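# Discard two plates from hotel H1 into waste bin

## Task

Take plates F10 and F07 out of plate hotel H1 and drop them into the WASTE bin, leaving the bin standing upright. Every remaining plate has to finish back in its original slot, resting there by itself rather than supported by the gripper. At the end, open the gripper and withdraw the arm.

## Robot and tools

Robot: one four-axis SCARA-style arm (vertical lift, shoulder, elbow, wrist yaw) with a two-finger gripper that always stays level; it can rotate about the vertical but never tilt. The controlled point, end_effector_position, is midway between the two rubber pads, roughly 2-3 cm back from the fingertips.

Frames: the scene frame has its origin on the table top under the arm base, +z up, and +y to the left when facing along +x. The gripper frame has its fingers pointing along +x and the fingers moving apart along y; rz is a turn about its z axis, positive from +x toward +y.

Stations: hotel H1 has 6 slots numbered from 1 at the bottom. Plate IDs are printed on labels at the front edge. A plate counts as home when it sits flat on the two prongs of its shelf, short side facing out, behind both front pins and between the side pins. Nest RG in front of H1 is a place to park a plate temporarily. WASTE is a loose bin; it can be tipped, and anything dropped in stays there. Releasing a plate just above its rim is allowed.

execute_actions(actions): actions is a list of actions; each action is a table of 0 to 15 rows, and each row is exactly 5 numbers in [-1, 1]: dx, dy, dz, rz, opening. Each row lasts one control step of 1/30 s; if fewer than 15 rows are given, the final row repeats to fill the 15. dx, dy, dz, rz are an offset (not a pose) in the gripper's own axes, measured from the gripper pose measured when that action began; every row is relative to that same starting pose, not to the row before. For the first action of a call the reference is the last pose reported in this scene. Scale: 1.0 equals 0.6 m for dx/dy/dz and 180 degrees for rz. opening is absolute: +1 fully open (0.140 m), -1 closed (pads still 0.066 m apart). A full close needs at least about 0.6 s. An empty list simply returns the current state and images. At each step the commanded pose is limited to 70 mm and 16 degrees away from the measured one, so long offsets take several actions; afterwards the arm only continues up to that clipped pose.

move(target, speed, blocking): target is one 5-number row laid out like above, an offset in gripper axes from the pose in the most recent result that reports one, plus absolute opening (sent when the move begins). It drives a straight path lasting 0.5 to 10 s; longer paths are cut at 10 s. speed is in m/s, 0.002 to 0.5, default 0.25; rotation is capped at twice that value in rad/s; the shorter turning direction is used. The path ignores obstacles, and the real hand can trail, wander, or overshoot the speed, mostly near full reach. Faster contact and targets placed deeper beyond the contact press harder. blocking=false returns after 0.5 s while motion continues; other motion commands are refused until a result shows the move ended (use wait or stop). The added "move:" line gives the ending (done, off_target, moving, held, fault), any limits (paced = pose clipped; held = a check blocked steps, after which it may speed up sharply) and the distance left to target.

wait(seconds): 0 to 10; lets time pass with the last command held, returning early if a running move finishes. stop(): brakes a running move; it needs stopping distance, and the fingers keep moving. zoom_image(camera, region): camera is cam_high (672x504) or cam_wrist (504x504); region is [x0, y0, x1, y1] in pixels, top-left origin, no larger than 504 by 504. finished_scene(scene): pass the current scene number; irreversible, and the goal must already hold and keep holding.

Results: end_effector_position in metres and end_effector_quat_wxyz in the scene frame (printed position can be slightly off, more at long reach); Joint positions lists lift (m, 0.000 to 0.550), shoulder (-2.000 to 2.000 rad), elbow (-2.800 to 2.800), wrist yaw (-12.566 to 12.566), then pad gap in m. grip_measured is the finger opening on the command scale; to hold something, keep commanding about 0.04 below it (less for a lighter hold). Pad force tops out near 18 N each; a fast close can squeeze harder or bounce open. "Hand target" is where the controller is currently heading; "pose unreachable" means a clearance check altered or refused the command. Camera calibration lines appear when numbers change. MOTOR HOT warns at 85 °C; at 100 °C an OVER-TEMPERATURE FAULT brakes the arm until it cools, and holding loads heats motors even while you are thinking, since the arm keeps its last command meanwhile.

Cautions: keep the elbow reading at least 0.4 rad from 0 or the arm may fold and fault. Joint load limits (a held plate adds to them): lift 54.6 N, shoulder 8.19 N m, elbow 4.09 N m, wrist yaw 1.36 N m; reaching one stops the arm for 10 s and drops the remaining actions of that call. Because offsets come from measured poses, repeating a small push into something rigid does not press further, but into something yielding it does. Occasional outside tugs on a held part or nudges to loose items can happen. Never let anything fall or be knocked off the table, and avoid dropping plates outside the bin, slamming, hard impacts and heavy pushing.

Each tool is called after "Request:" as name(argument=value, ...), one argument or row to a line, values as JSON.

## Session

Request:
execute_actions(
  actions=[],
)

Scene clock: 0.00 s.
end_effector_position=(+0.6640, +0.0430, +0.2554) grip_measured=+1.00 end_effector_quat_wxyz=(+0.999, +0.000, +0.000, +0.051)
Joint positions: [ 0.25   0.831  1.475 -2.203  0.14 ]
Motor temperatures (°C, as the motors report them): [35 25 25 26]
Hand target: +0.664, +0.043, +0.255; +0.999, +0.000, +0.000, +0.051
camera_calibration (this result's frames):
cam_wrist: T_world_to_cam=[[0.103071, -0.994672, 0.00187546, -0.0167396], [-0.59334, -0.0629969, -0.802483, 0.589379], [0.798325, 0.0815999, -0.596672, -0.285489], [0, 0, 0, 1]] pos_world=[0.579341, 0.0437745, 0.302654]

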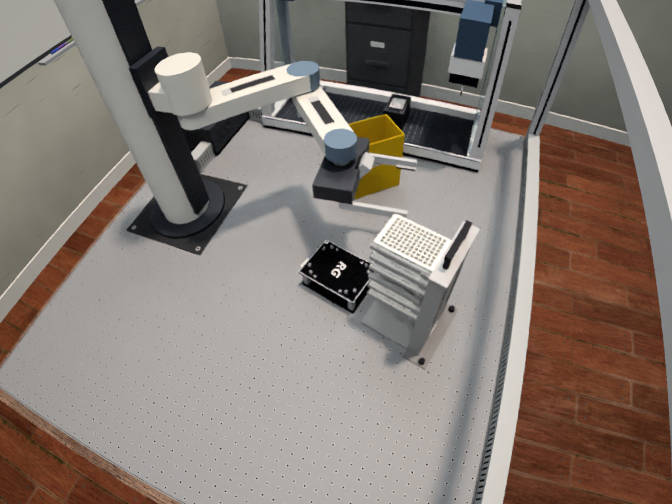

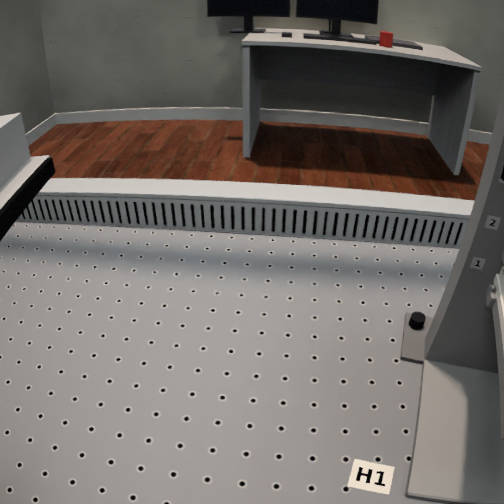

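Request:
move(
  target=[-0.2,0,0.05,0,0.2],
  speed=0.5,
)

Request:
move(
  target=[0.013,-0.215,0,-0.117,0.2],
  speed=0.5,
)

Scene clock: 14.27 s.
end_effector_position=(+0.5446, +0.0307, +0.2854) grip_measured=+0.20 end_effector_quat_wxyz=(+0.999, +0.000, +0.000, +0.051)
Joint positions: [ 0.28   1.032  0.908 -1.838  0.11 ]
Motor temperatures (°C, as the motors report them): [35 25 25 26]
Hand target: +0.545, +0.031, +0.285; +0.999, +0.000, +0.000, +0.051
Off the commanded pose: 0.000 m, 0 deg.
move: done
camera_calibration (this result's frames):
cam_wrist: T_world_to_cam=[[0.102695, -0.994711, 0.00187546, -0.0164945], [-0.593364, -0.0627728, -0.802483, 0.541852], [0.798356, 0.0812985, -0.596672, -0.171215], [0, 0, 0, 1]] pos_world=[0.4599, 0.0315259, 0.332698]

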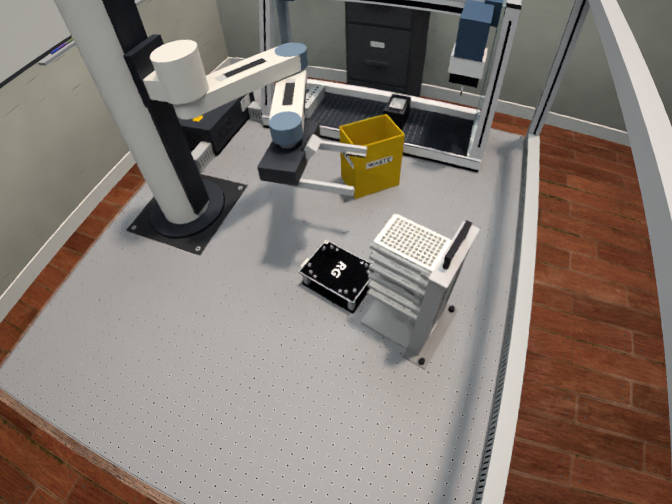

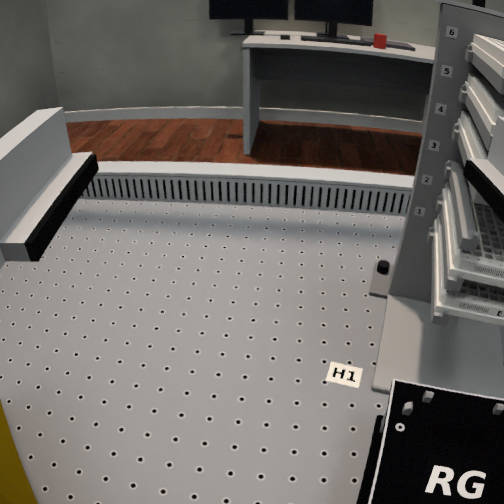

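Scene clock: 15.13 s.
end_effector_position=(+0.5655, -0.0969, +0.2854) grip_measured=+0.20 end_effector_quat_wxyz=(+0.991, +0.000, +0.000, -0.133)
Joint positions: [ 0.28   0.683  1.048 -1.997  0.11 ]
Motor temperatures (°C, as the motors report them): [35 25 25 26]
Hand target: +0.565, -0.097, +0.285; +0.991, +0.000, +0.000, -0.132
Off the commanded pose: 0.000 m, 0 deg.
move: done
camera_calibration (this result's frames):
cam_wrist: T_world_to_cam=[[-0.261682, -0.965152, 0.00187546, 0.0633742], [-0.576276, 0.154686, -0.802483, 0.557642], [0.774228, -0.211076, -0.596672, -0.192201], [0, 0, 0, 1]] pos_world=[0.486747, -0.0656631, 0.332698]

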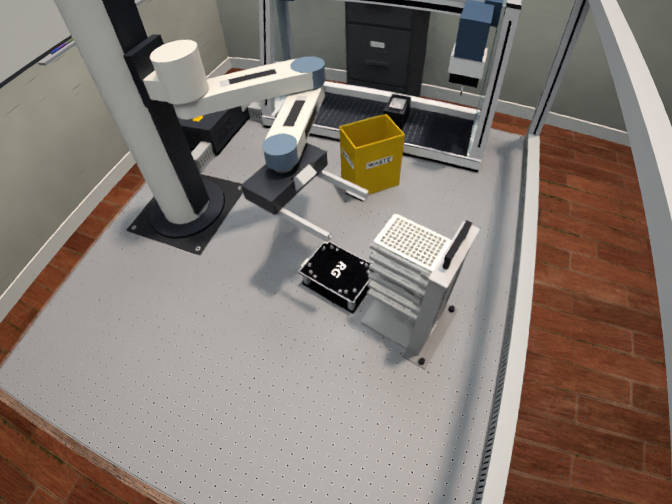

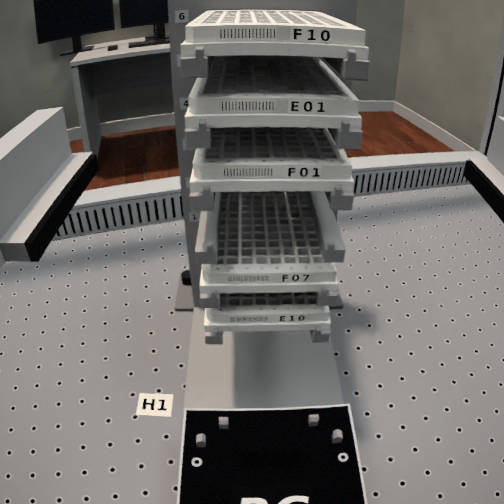

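Request:
move(
  target=[0.06,-0.001,0.027,0,0.2],
)

Request:
move(
  target=[0.205,0,0,0,0.2],
  speed=0.2,
)

Scene clock: 26.13 s.
end_effector_position=(+0.6001, -0.1069, +0.3017) grip_measured=+0.20 end_effector_quat_wxyz=(+0.991, +0.000, +0.000, -0.132)
Joint positions: [ 0.297  0.616  1.214 -2.095  0.11 ]
Motor temperatures (°C, as the motors report them): [35 25 25 26]
Hand target: +0.600, -0.107, +0.302; +0.991, +0.000, +0.000, -0.133
Off the commanded pose: 0.000 m, 0 deg.
move: done
camera_calibration (this result's frames):
cam_wrist: T_world_to_cam=[[-0.261208, -0.965281, 0.00187546, 0.0624909], [-0.576351, 0.154404, -0.802483, 0.5922], [0.774331, -0.210696, -0.596672, -0.211458], [0, 0, 0, 1]] pos_world=[0.521377, -0.07567, 0.348942]

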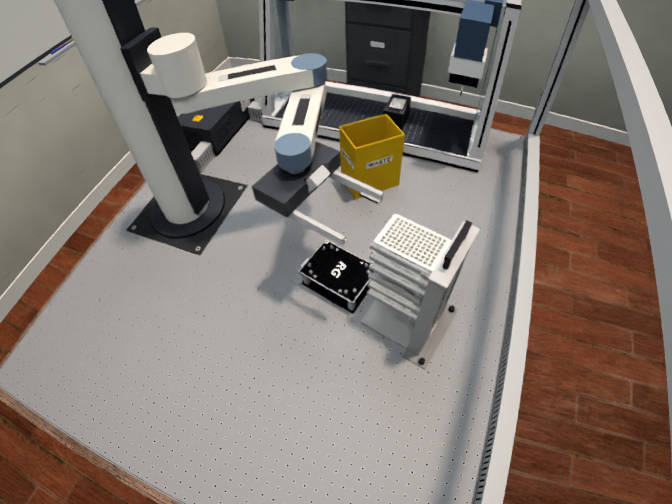

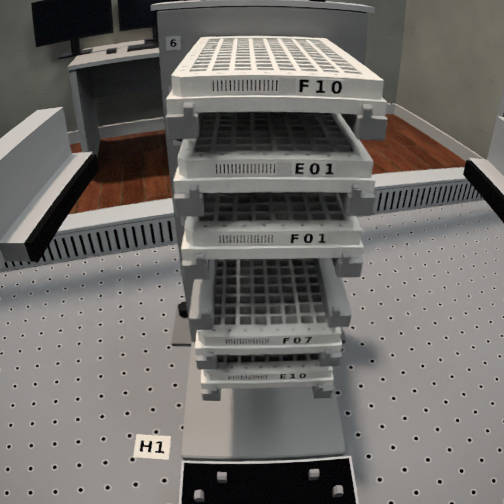

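Scene clock: 27.13 s.
end_effector_position=(+0.7188, -0.1392, +0.3017) grip_measured=+0.20 end_effector_quat_wxyz=(+0.991, +0.000, +0.000, -0.132)
Joint positions: [ 0.297  0.327  1.885 -2.477  0.11 ]
Motor temperatures (°C, as the motors report them): [35 25 25 26]
Hand target: +0.719, -0.139, +0.302; +0.991, +0.000, +0.000, -0.132
Off the commanded pose: 0.000 m, 0 deg.
move: done
camera_calibration (this result's frames):
cam_wrist: T_world_to_cam=[[-0.261064, -0.96532, 0.00187546, 0.0622054], [-0.576375, 0.154317, -0.802483, 0.665622], [0.774363, -0.21058, -0.596672, -0.310184], [0, 0, 0, 1]] pos_world=[0.640082, -0.107987, 0.348955]

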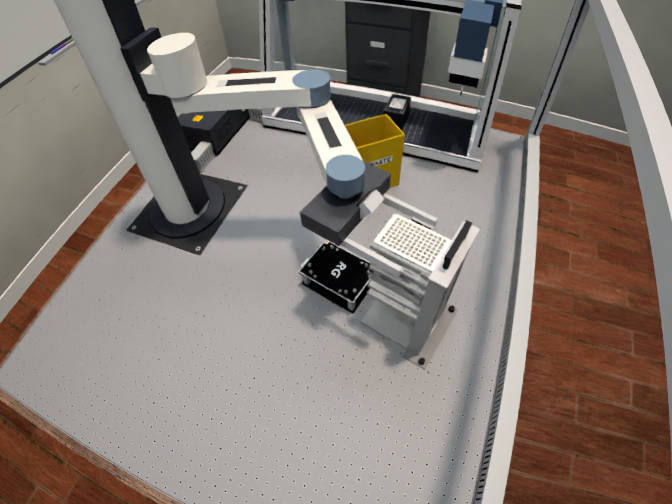

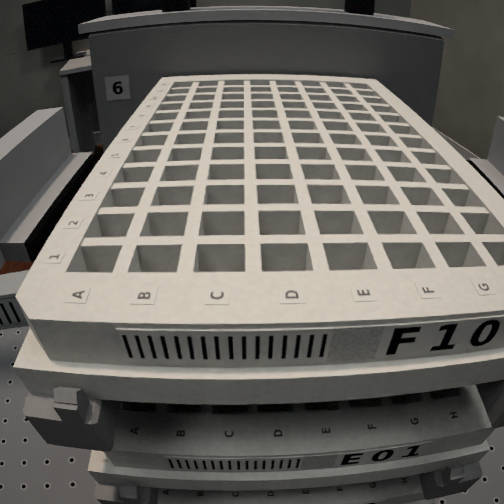

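Request:
move(
  target=[0,0.001,0,0,-0.53],
)

Request:
move(
  target=[0,0,0.013,0,-0.53],
  speed=0.03,
)

Request:
move(
  target=[-0.283,0,0,0,-0.53],
  speed=0.2,
)

Request:
move(
  target=[-0.183,0.592,-0.12,0.318,-0.53],
  speed=0.35,
)

Request:
zoom_image(
  camera="cam_high",
  region=[280,70,440,210],
)

Scene clock: 42.37 s.
end_effector_position=(+0.7194, -0.1378, +0.3017) grip_measured=-0.46 end_effector_quat_wxyz=(+0.992, +0.000, +0.000, -0.130)
Joint positions: [ 0.297  0.328  1.887 -2.474  0.086]
Motor temperatures (°C, as the motors report them): [35 25 25 26]
Hand target: +0.719, -0.139, +0.302; +0.991, +0.000, +0.000, -0.132
Off the commanded pose: 0.001 m, 0 deg.
move: done
camera_calibration (this result's frames):
cam_wrist: T_world_to_cam=[[-0.25606, -0.966659, 0.00187546, 0.059904], [-0.577166, 0.151329, -0.802483, 0.665895], [0.775443, -0.206566, -0.596672, -0.310558], [0, 0, 0, 1]] pos_world=[0.640491, -0.107013, 0.348955]

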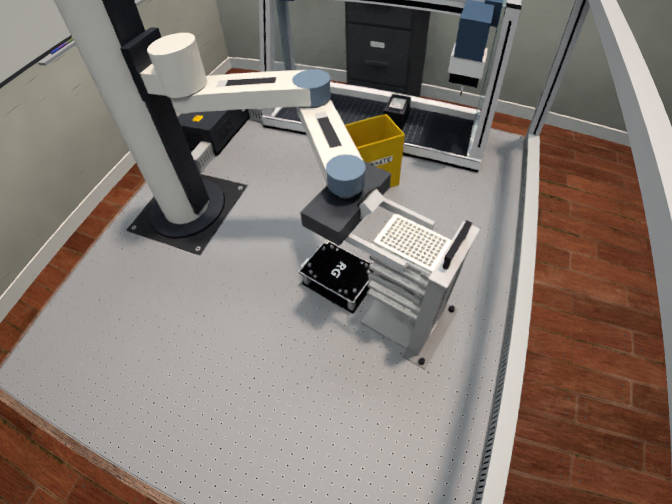

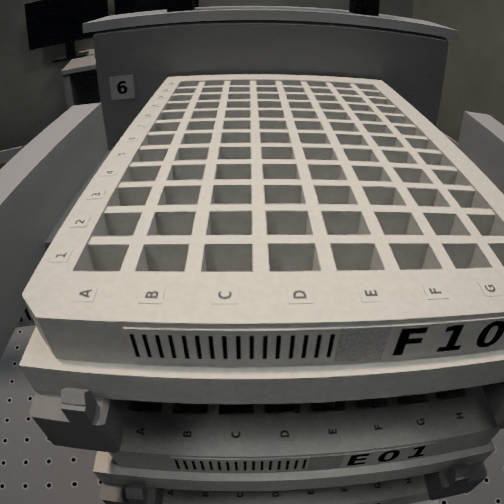

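Scene clock: 43.07 s.
end_effector_position=(+0.7194, -0.1378, +0.3095) grip_measured=-0.47 end_effector_quat_wxyz=(+0.992, +0.000, +0.000, -0.130)
Joint positions: [ 0.305  0.328  1.887 -2.474  0.085]
Motor temperatures (°C, as the motors report them): [35 25 25 26]
Hand target: +0.719, -0.138, +0.310; +0.992, +0.000, +0.000, -0.130
Off the commanded pose: 0.000 m, 0 deg.
move: done
camera_calibration (this result's frames):
cam_wrist: T_world_to_cam=[[-0.255852, -0.966714, 0.00187546, 0.0597003], [-0.577199, 0.151205, -0.802483, 0.672189], [0.775488, -0.206399, -0.596672, -0.305906], [0, 0, 0, 1]] pos_world=[0.640487, -0.107064, 0.356782]

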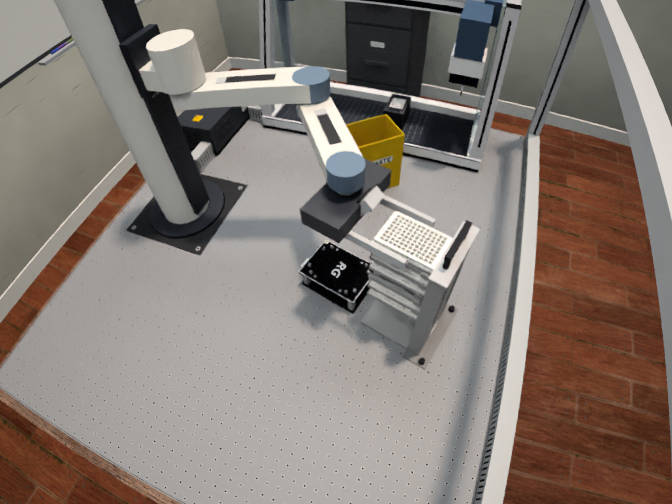

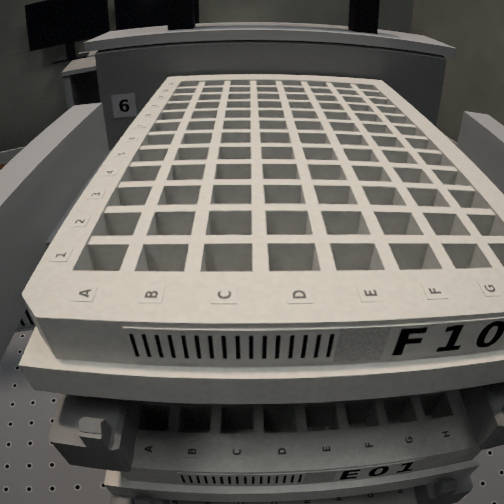

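Scene clock: 44.27 s.
end_effector_position=(+0.5552, -0.0942, +0.3095) grip_measured=-0.47 end_effector_quat_wxyz=(+0.992, +0.000, +0.000, -0.130)
Joint positions: [ 0.305  0.698  1.    -1.958  0.085]
Motor temperatures (°C, as the motors report them): [35 25 25 26]
Hand target: +0.555, -0.094, +0.310; +0.992, +0.000, +0.000, -0.130
Off the commanded pose: 0.000 m, 0 deg.
move: done
camera_calibration (this result's frames):
cam_wrist: T_world_to_cam=[[-0.256228, -0.966615, 0.00187546, 0.0600549], [-0.57714, 0.15143, -0.802483, 0.570789], [0.775407, -0.206701, -0.596672, -0.169575], [0, 0, 0, 1]] pos_world=[0.476302, -0.0634359, 0.356755]

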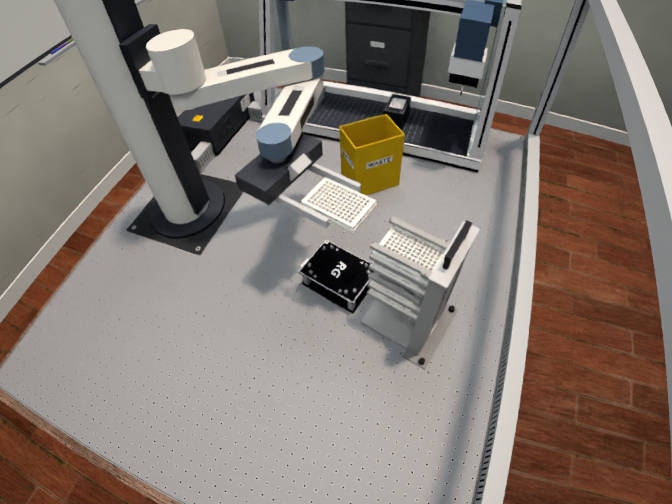

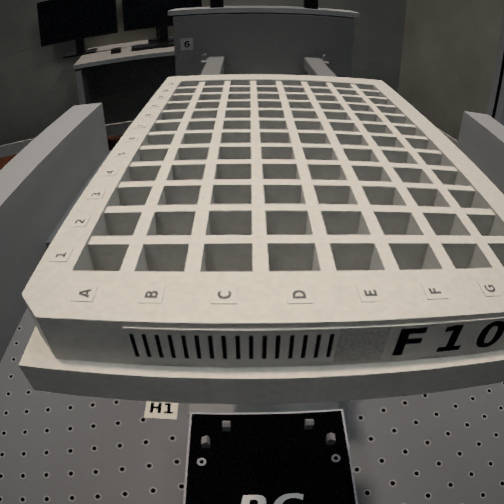

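Scene clock: 46.10 s.
end_effector_position=(+0.5404, +0.2774, +0.2374) grip_measured=-0.47 end_effector_quat_wxyz=(+0.932, +0.000, +0.000, +0.361)
Joint positions: [ 0.232  1.423  1.316 -2.     0.085]
Motor temperatures (°C, as the motors report them): [35 25 25 26]
Hand target: +0.540, +0.277, +0.238; +0.933, +0.000, +0.000, +0.361
Off the commanded pose: 0.000 m, 0 deg.
move: done
camera_calibration (this result's frames):
cam_wrist: T_world_to_cam=[[0.674764, -0.738031, 0.00187546, -0.150915], [-0.439349, -0.403725, -0.802483, 0.527656], [0.593015, 0.540662, -0.596672, -0.232993], [0, 0, 0, 1]] pos_world=[0.471826, 0.227619, 0.284697]

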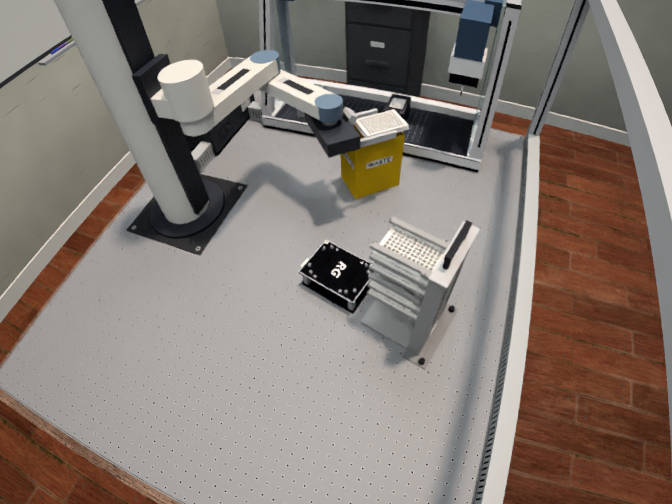

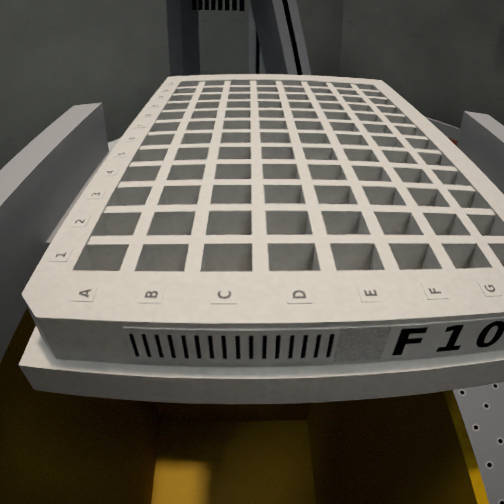

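Region (280, 70, 440, 210) of cam_high's 672x504 image, scaled by 3.150, with more detail than that image has; it fills the top 441 rows of this view, and the rest is white.

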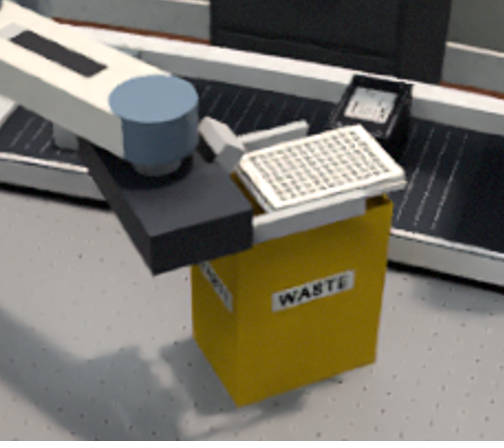

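Request:
move(
  target=[-0.04,0.033,-0.025,0,-0.53],
  speed=0.1,
)

Request:
zoom_image(
  camera="cam_high",
  region=[280,70,440,210],
)

Scene clock: 51.43 s.
end_effector_position=(+0.5093, +0.2759, +0.2224) grip_measured=-0.47 end_effector_quat_wxyz=(+0.932, +0.000, +0.000, +0.361)
Joint positions: [ 0.217  1.528  1.191 -1.98   0.085]
Motor temperatures (°C, as the motors report them): [35 25 25 26]
Hand target: +0.509, +0.276, +0.222; +0.932, +0.000, +0.000, +0.361
Off the commanded pose: 0.000 m, 0 deg.
move: done
camera_calibration (this result's frames):
cam_wrist: T_world_to_cam=[[0.67477, -0.738026, 0.00187546, -0.131015], [-0.439346, -0.403729, -0.802483, 0.501291], [0.59301, 0.540667, -0.596672, -0.222708], [0, 0, 0, 1]] pos_world=[0.440713, 0.226104, 0.269639]

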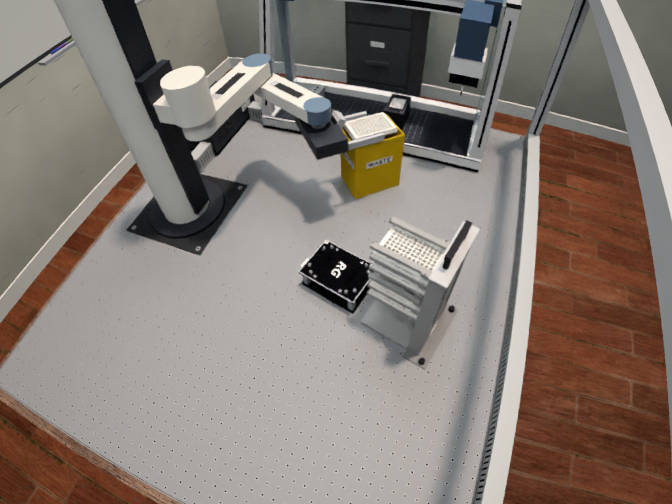

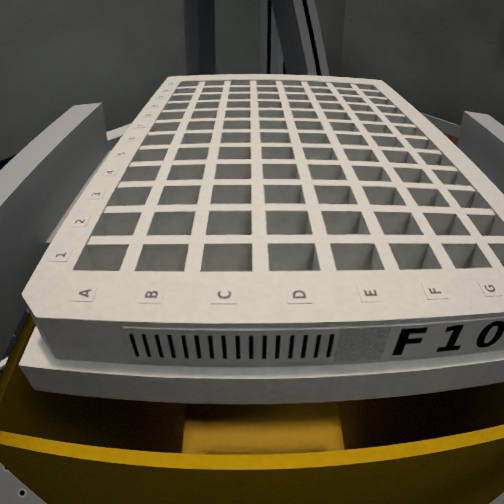

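Region (280, 70, 440, 210) of cam_high's 672x504 image, scaled by 3.150, with more detail than that image has; it fills the top 441 rows of this view, and the rest is white.

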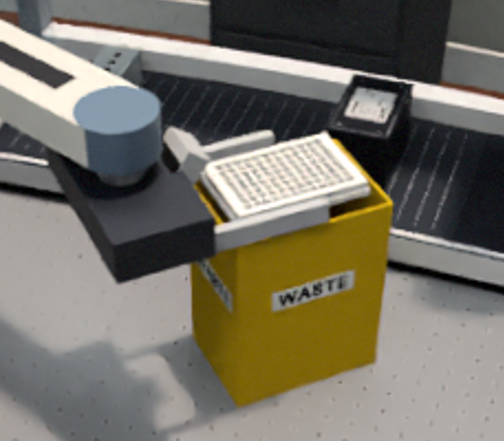

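Request:
move(
  target=[0.012,0,-0.008,0,-0.53],
  speed=0.05,
)

Request:
move(
  target=[0,0,0,0,0.2],
)

Request:
move(
  target=[0,0,0.03,0,0.2],
)

Scene clock: 56.57 s.
end_effector_position=(+0.5145, +0.2808, +0.2176) grip_measured=-0.47 end_effector_quat_wxyz=(+0.932, +0.000, +0.000, +0.362)
Joint positions: [ 0.213  1.517  1.225 -2.003  0.085]
Motor temperatures (°C, as the motors report them): [35 25 25 26]
Hand target: +0.515, +0.281, +0.218; +0.932, +0.000, +0.000, +0.361
Off the commanded pose: 0.000 m, 0 deg.
move: done
camera_calibration (this result's frames):
cam_wrist: T_world_to_cam=[[0.675041, -0.737777, 0.00187546, -0.131139], [-0.439197, -0.40389, -0.802483, 0.501683], [0.592811, 0.540885, -0.596672, -0.231302], [0, 0, 0, 1]] pos_world=[0.44598, 0.230981, 0.264827]

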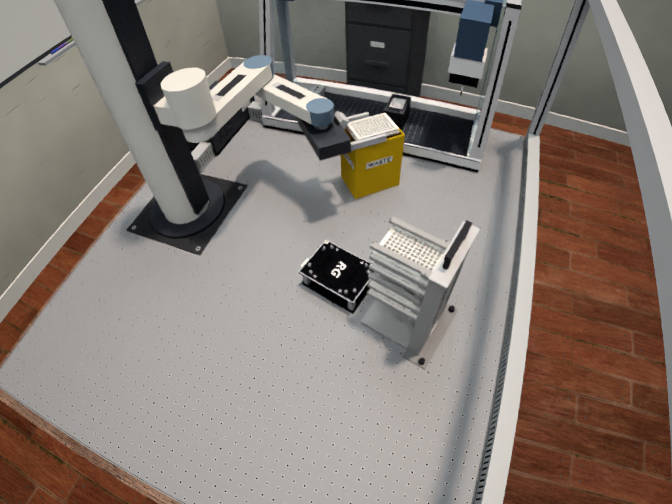

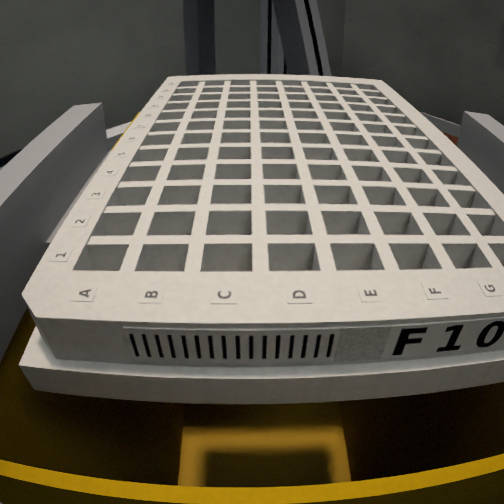

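Scene clock: 57.07 s.
end_effector_position=(+0.5145, +0.2808, +0.2176) grip_measured=+0.20 end_effector_quat_wxyz=(+0.932, +0.000, +0.000, +0.362)
Joint positions: [ 0.213  1.517  1.225 -2.003  0.11 ]
Motor temperatures (°C, as the motors report them): [35 25 25 26]
Hand target: +0.515, +0.281, +0.218; +0.932, +0.000, +0.000, +0.362
Off the commanded pose: 0.000 m, 0 deg.
move: done
camera_calibration (this result's frames):
cam_wrist: T_world_to_cam=[[0.675036, -0.737782, 0.00187546, -0.131134], [-0.4392, -0.403887, -0.802483, 0.501684], [0.592815, 0.540881, -0.596672, -0.231302], [0, 0, 0, 1]] pos_world=[0.445979, 0.230982, 0.264827]

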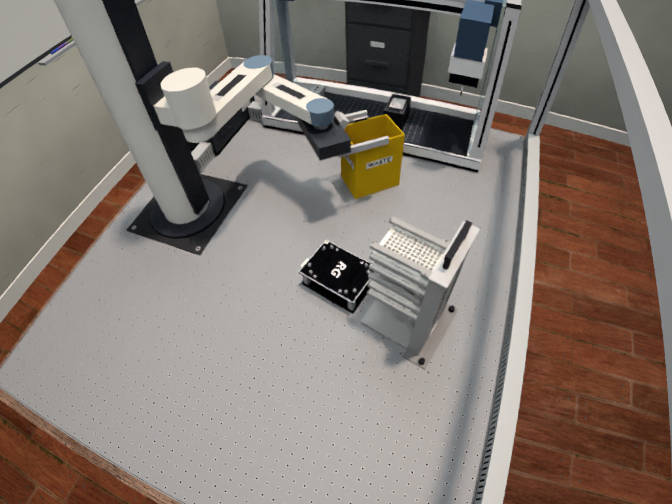

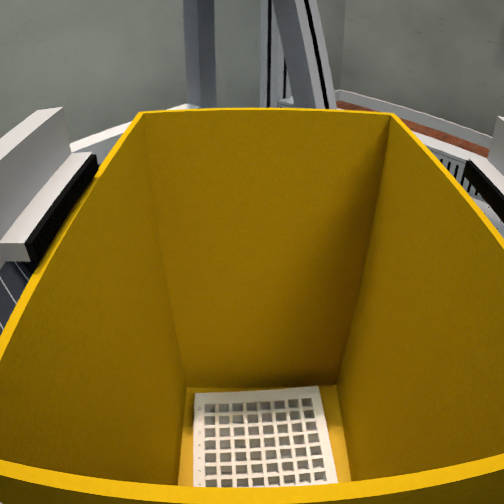

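Scene clock: 57.77 s.
end_effector_position=(+0.5145, +0.2808, +0.2356) grip_measured=+0.20 end_effector_quat_wxyz=(+0.932, +0.000, +0.000, +0.362)
Joint positions: [ 0.231  1.517  1.225 -2.003  0.11 ]
Motor temperatures (°C, as the motors report them): [35 25 25 26]
Hand target: +0.515, +0.281, +0.236; +0.932, +0.000, +0.000, +0.362
Off the commanded pose: 0.000 m, 0 deg.
move: done
camera_calibration (this result's frames):
cam_wrist: T_world_to_cam=[[0.675044, -0.737775, 0.00187546, -0.131171], [-0.439196, -0.403892, -0.802483, 0.516164], [0.592809, 0.540887, -0.596672, -0.220537], [0, 0, 0, 1]] pos_world=[0.44598, 0.230985, 0.28287]

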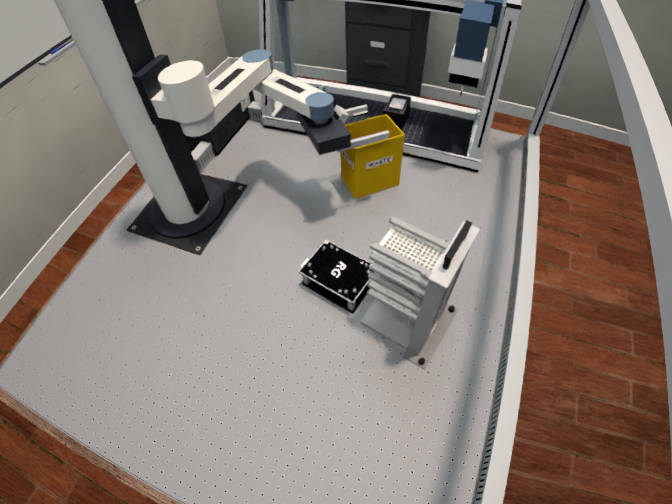

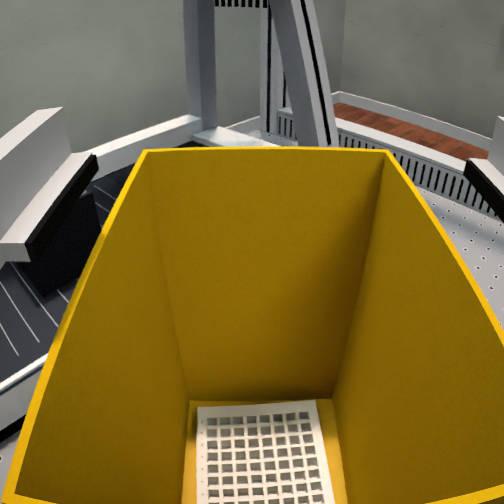

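Request:
move(
  target=[-0.3715,-0.507,0,-0.318,0.2],
  speed=0.5,
)

Request:
move(
  target=[0.06,0,-0.129,0,0.2],
  speed=0.4,
)

Request:
move(
  target=[0.223,0,0,0,0.2],
  speed=0.2,
)

Scene clock: 67.30 s.
end_effector_position=(+0.5551, -0.0941, +0.2356) grip_measured=+0.20 end_effector_quat_wxyz=(+0.992, +0.000, +0.000, -0.129)
Joint positions: [ 0.231  0.697  0.999 -1.955  0.11 ]
Motor temperatures (°C, as the motors report them): [35 25 25 26]
Hand target: +0.555, -0.094, +0.236; +0.992, +0.000, +0.000, -0.129
Off the commanded pose: 0.000 m, 0 deg.
move: done
camera_calibration (this result's frames):
cam_wrist: T_world_to_cam=[[-0.254998, -0.96694, 0.00187546, 0.0595409], [-0.577332, 0.150695, -0.802483, 0.511438], [0.77567, -0.205714, -0.596672, -0.213588], [0, 0, 0, 1]] pos_world=[0.476126, -0.0634368, 0.282866]

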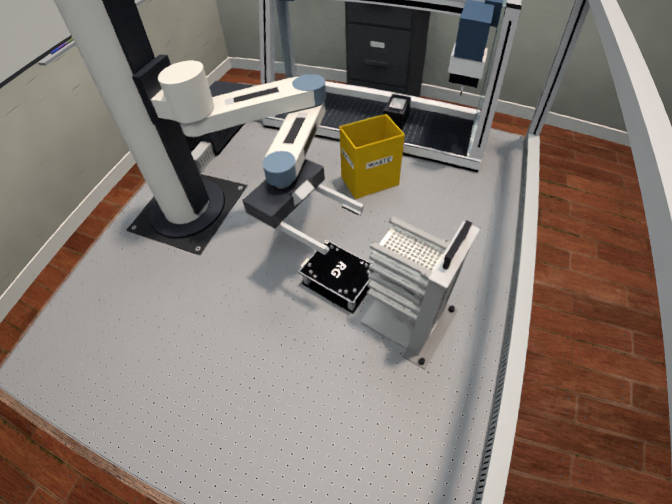

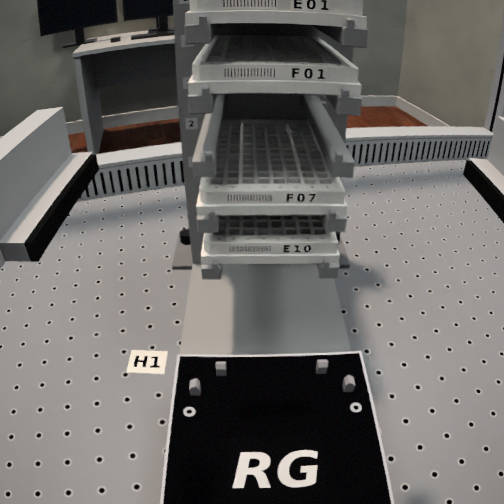

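Scene clock: 68.07 s.
end_effector_position=(+0.5899, -0.1033, +0.1582) grip_measured=+0.20 end_effector_quat_wxyz=(+0.992, +0.000, +0.000, -0.129)
Joint positions: [ 0.153  0.636  1.163 -2.057  0.11 ]
Motor temperatures (°C, as the motors report them): [35 25 25 26]
Hand target: +0.590, -0.103, +0.158; +0.992, +0.000, +0.000, -0.129
Off the commanded pose: 0.000 m, 0 deg.
move: done
camera_calibration (this result's frames):
cam_wrist: T_world_to_cam=[[-0.254496, -0.967072, 0.00187546, 0.0594309], [-0.57741, 0.150396, -0.802483, 0.470815], [0.775776, -0.205312, -0.596672, -0.288747], [0, 0, 0, 1]] pos_world=[0.510981, -0.0726179, 0.205422]

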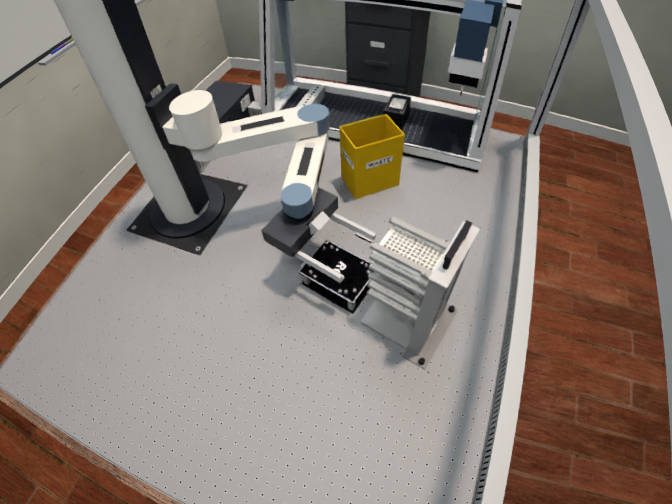

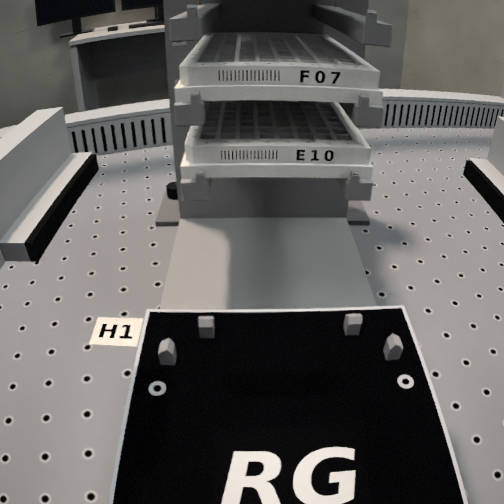

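Scene clock: 69.13 s.
end_effector_position=(+0.7193, -0.1375, +0.1582) grip_measured=+0.20 end_effector_quat_wxyz=(+0.992, +0.000, +0.000, -0.129)
Joint positions: [ 0.153  0.328  1.886 -2.472  0.11 ]
Motor temperatures (°C, as the motors report them): [35 25 25 26]
Hand target: +0.719, -0.137, +0.158; +0.992, +0.000, +0.000, -0.129
Off the commanded pose: 0.000 m, 0 deg.
move: done
camera_calibration (this result's frames):
cam_wrist: T_world_to_cam=[[-0.254354, -0.967109, 0.00187546, 0.0591353], [-0.577432, 0.150311, -0.802483, 0.550681], [0.775807, -0.205197, -0.596672, -0.39614], [0, 0, 0, 1]] pos_world=[0.64035, -0.10687, 0.205435]

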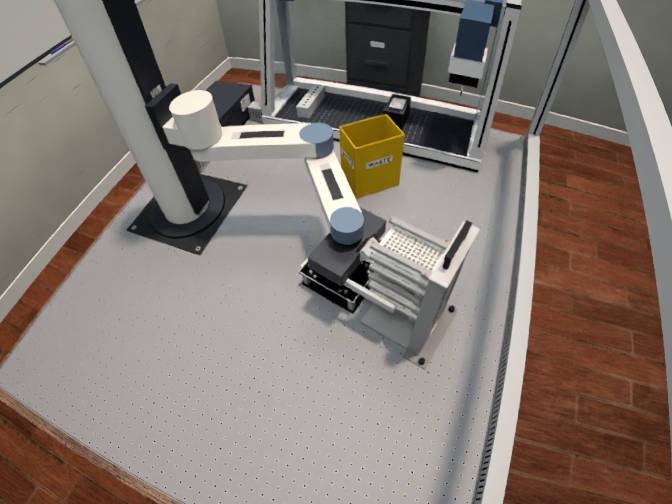

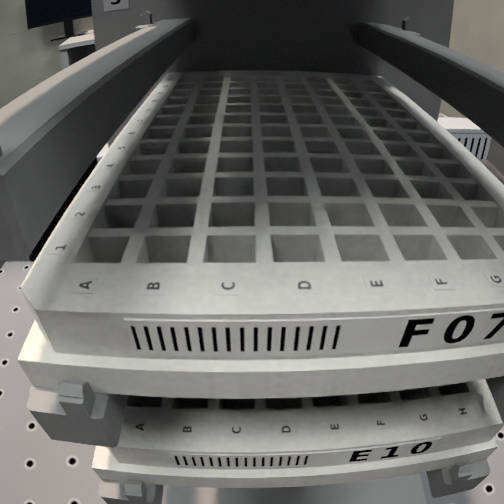

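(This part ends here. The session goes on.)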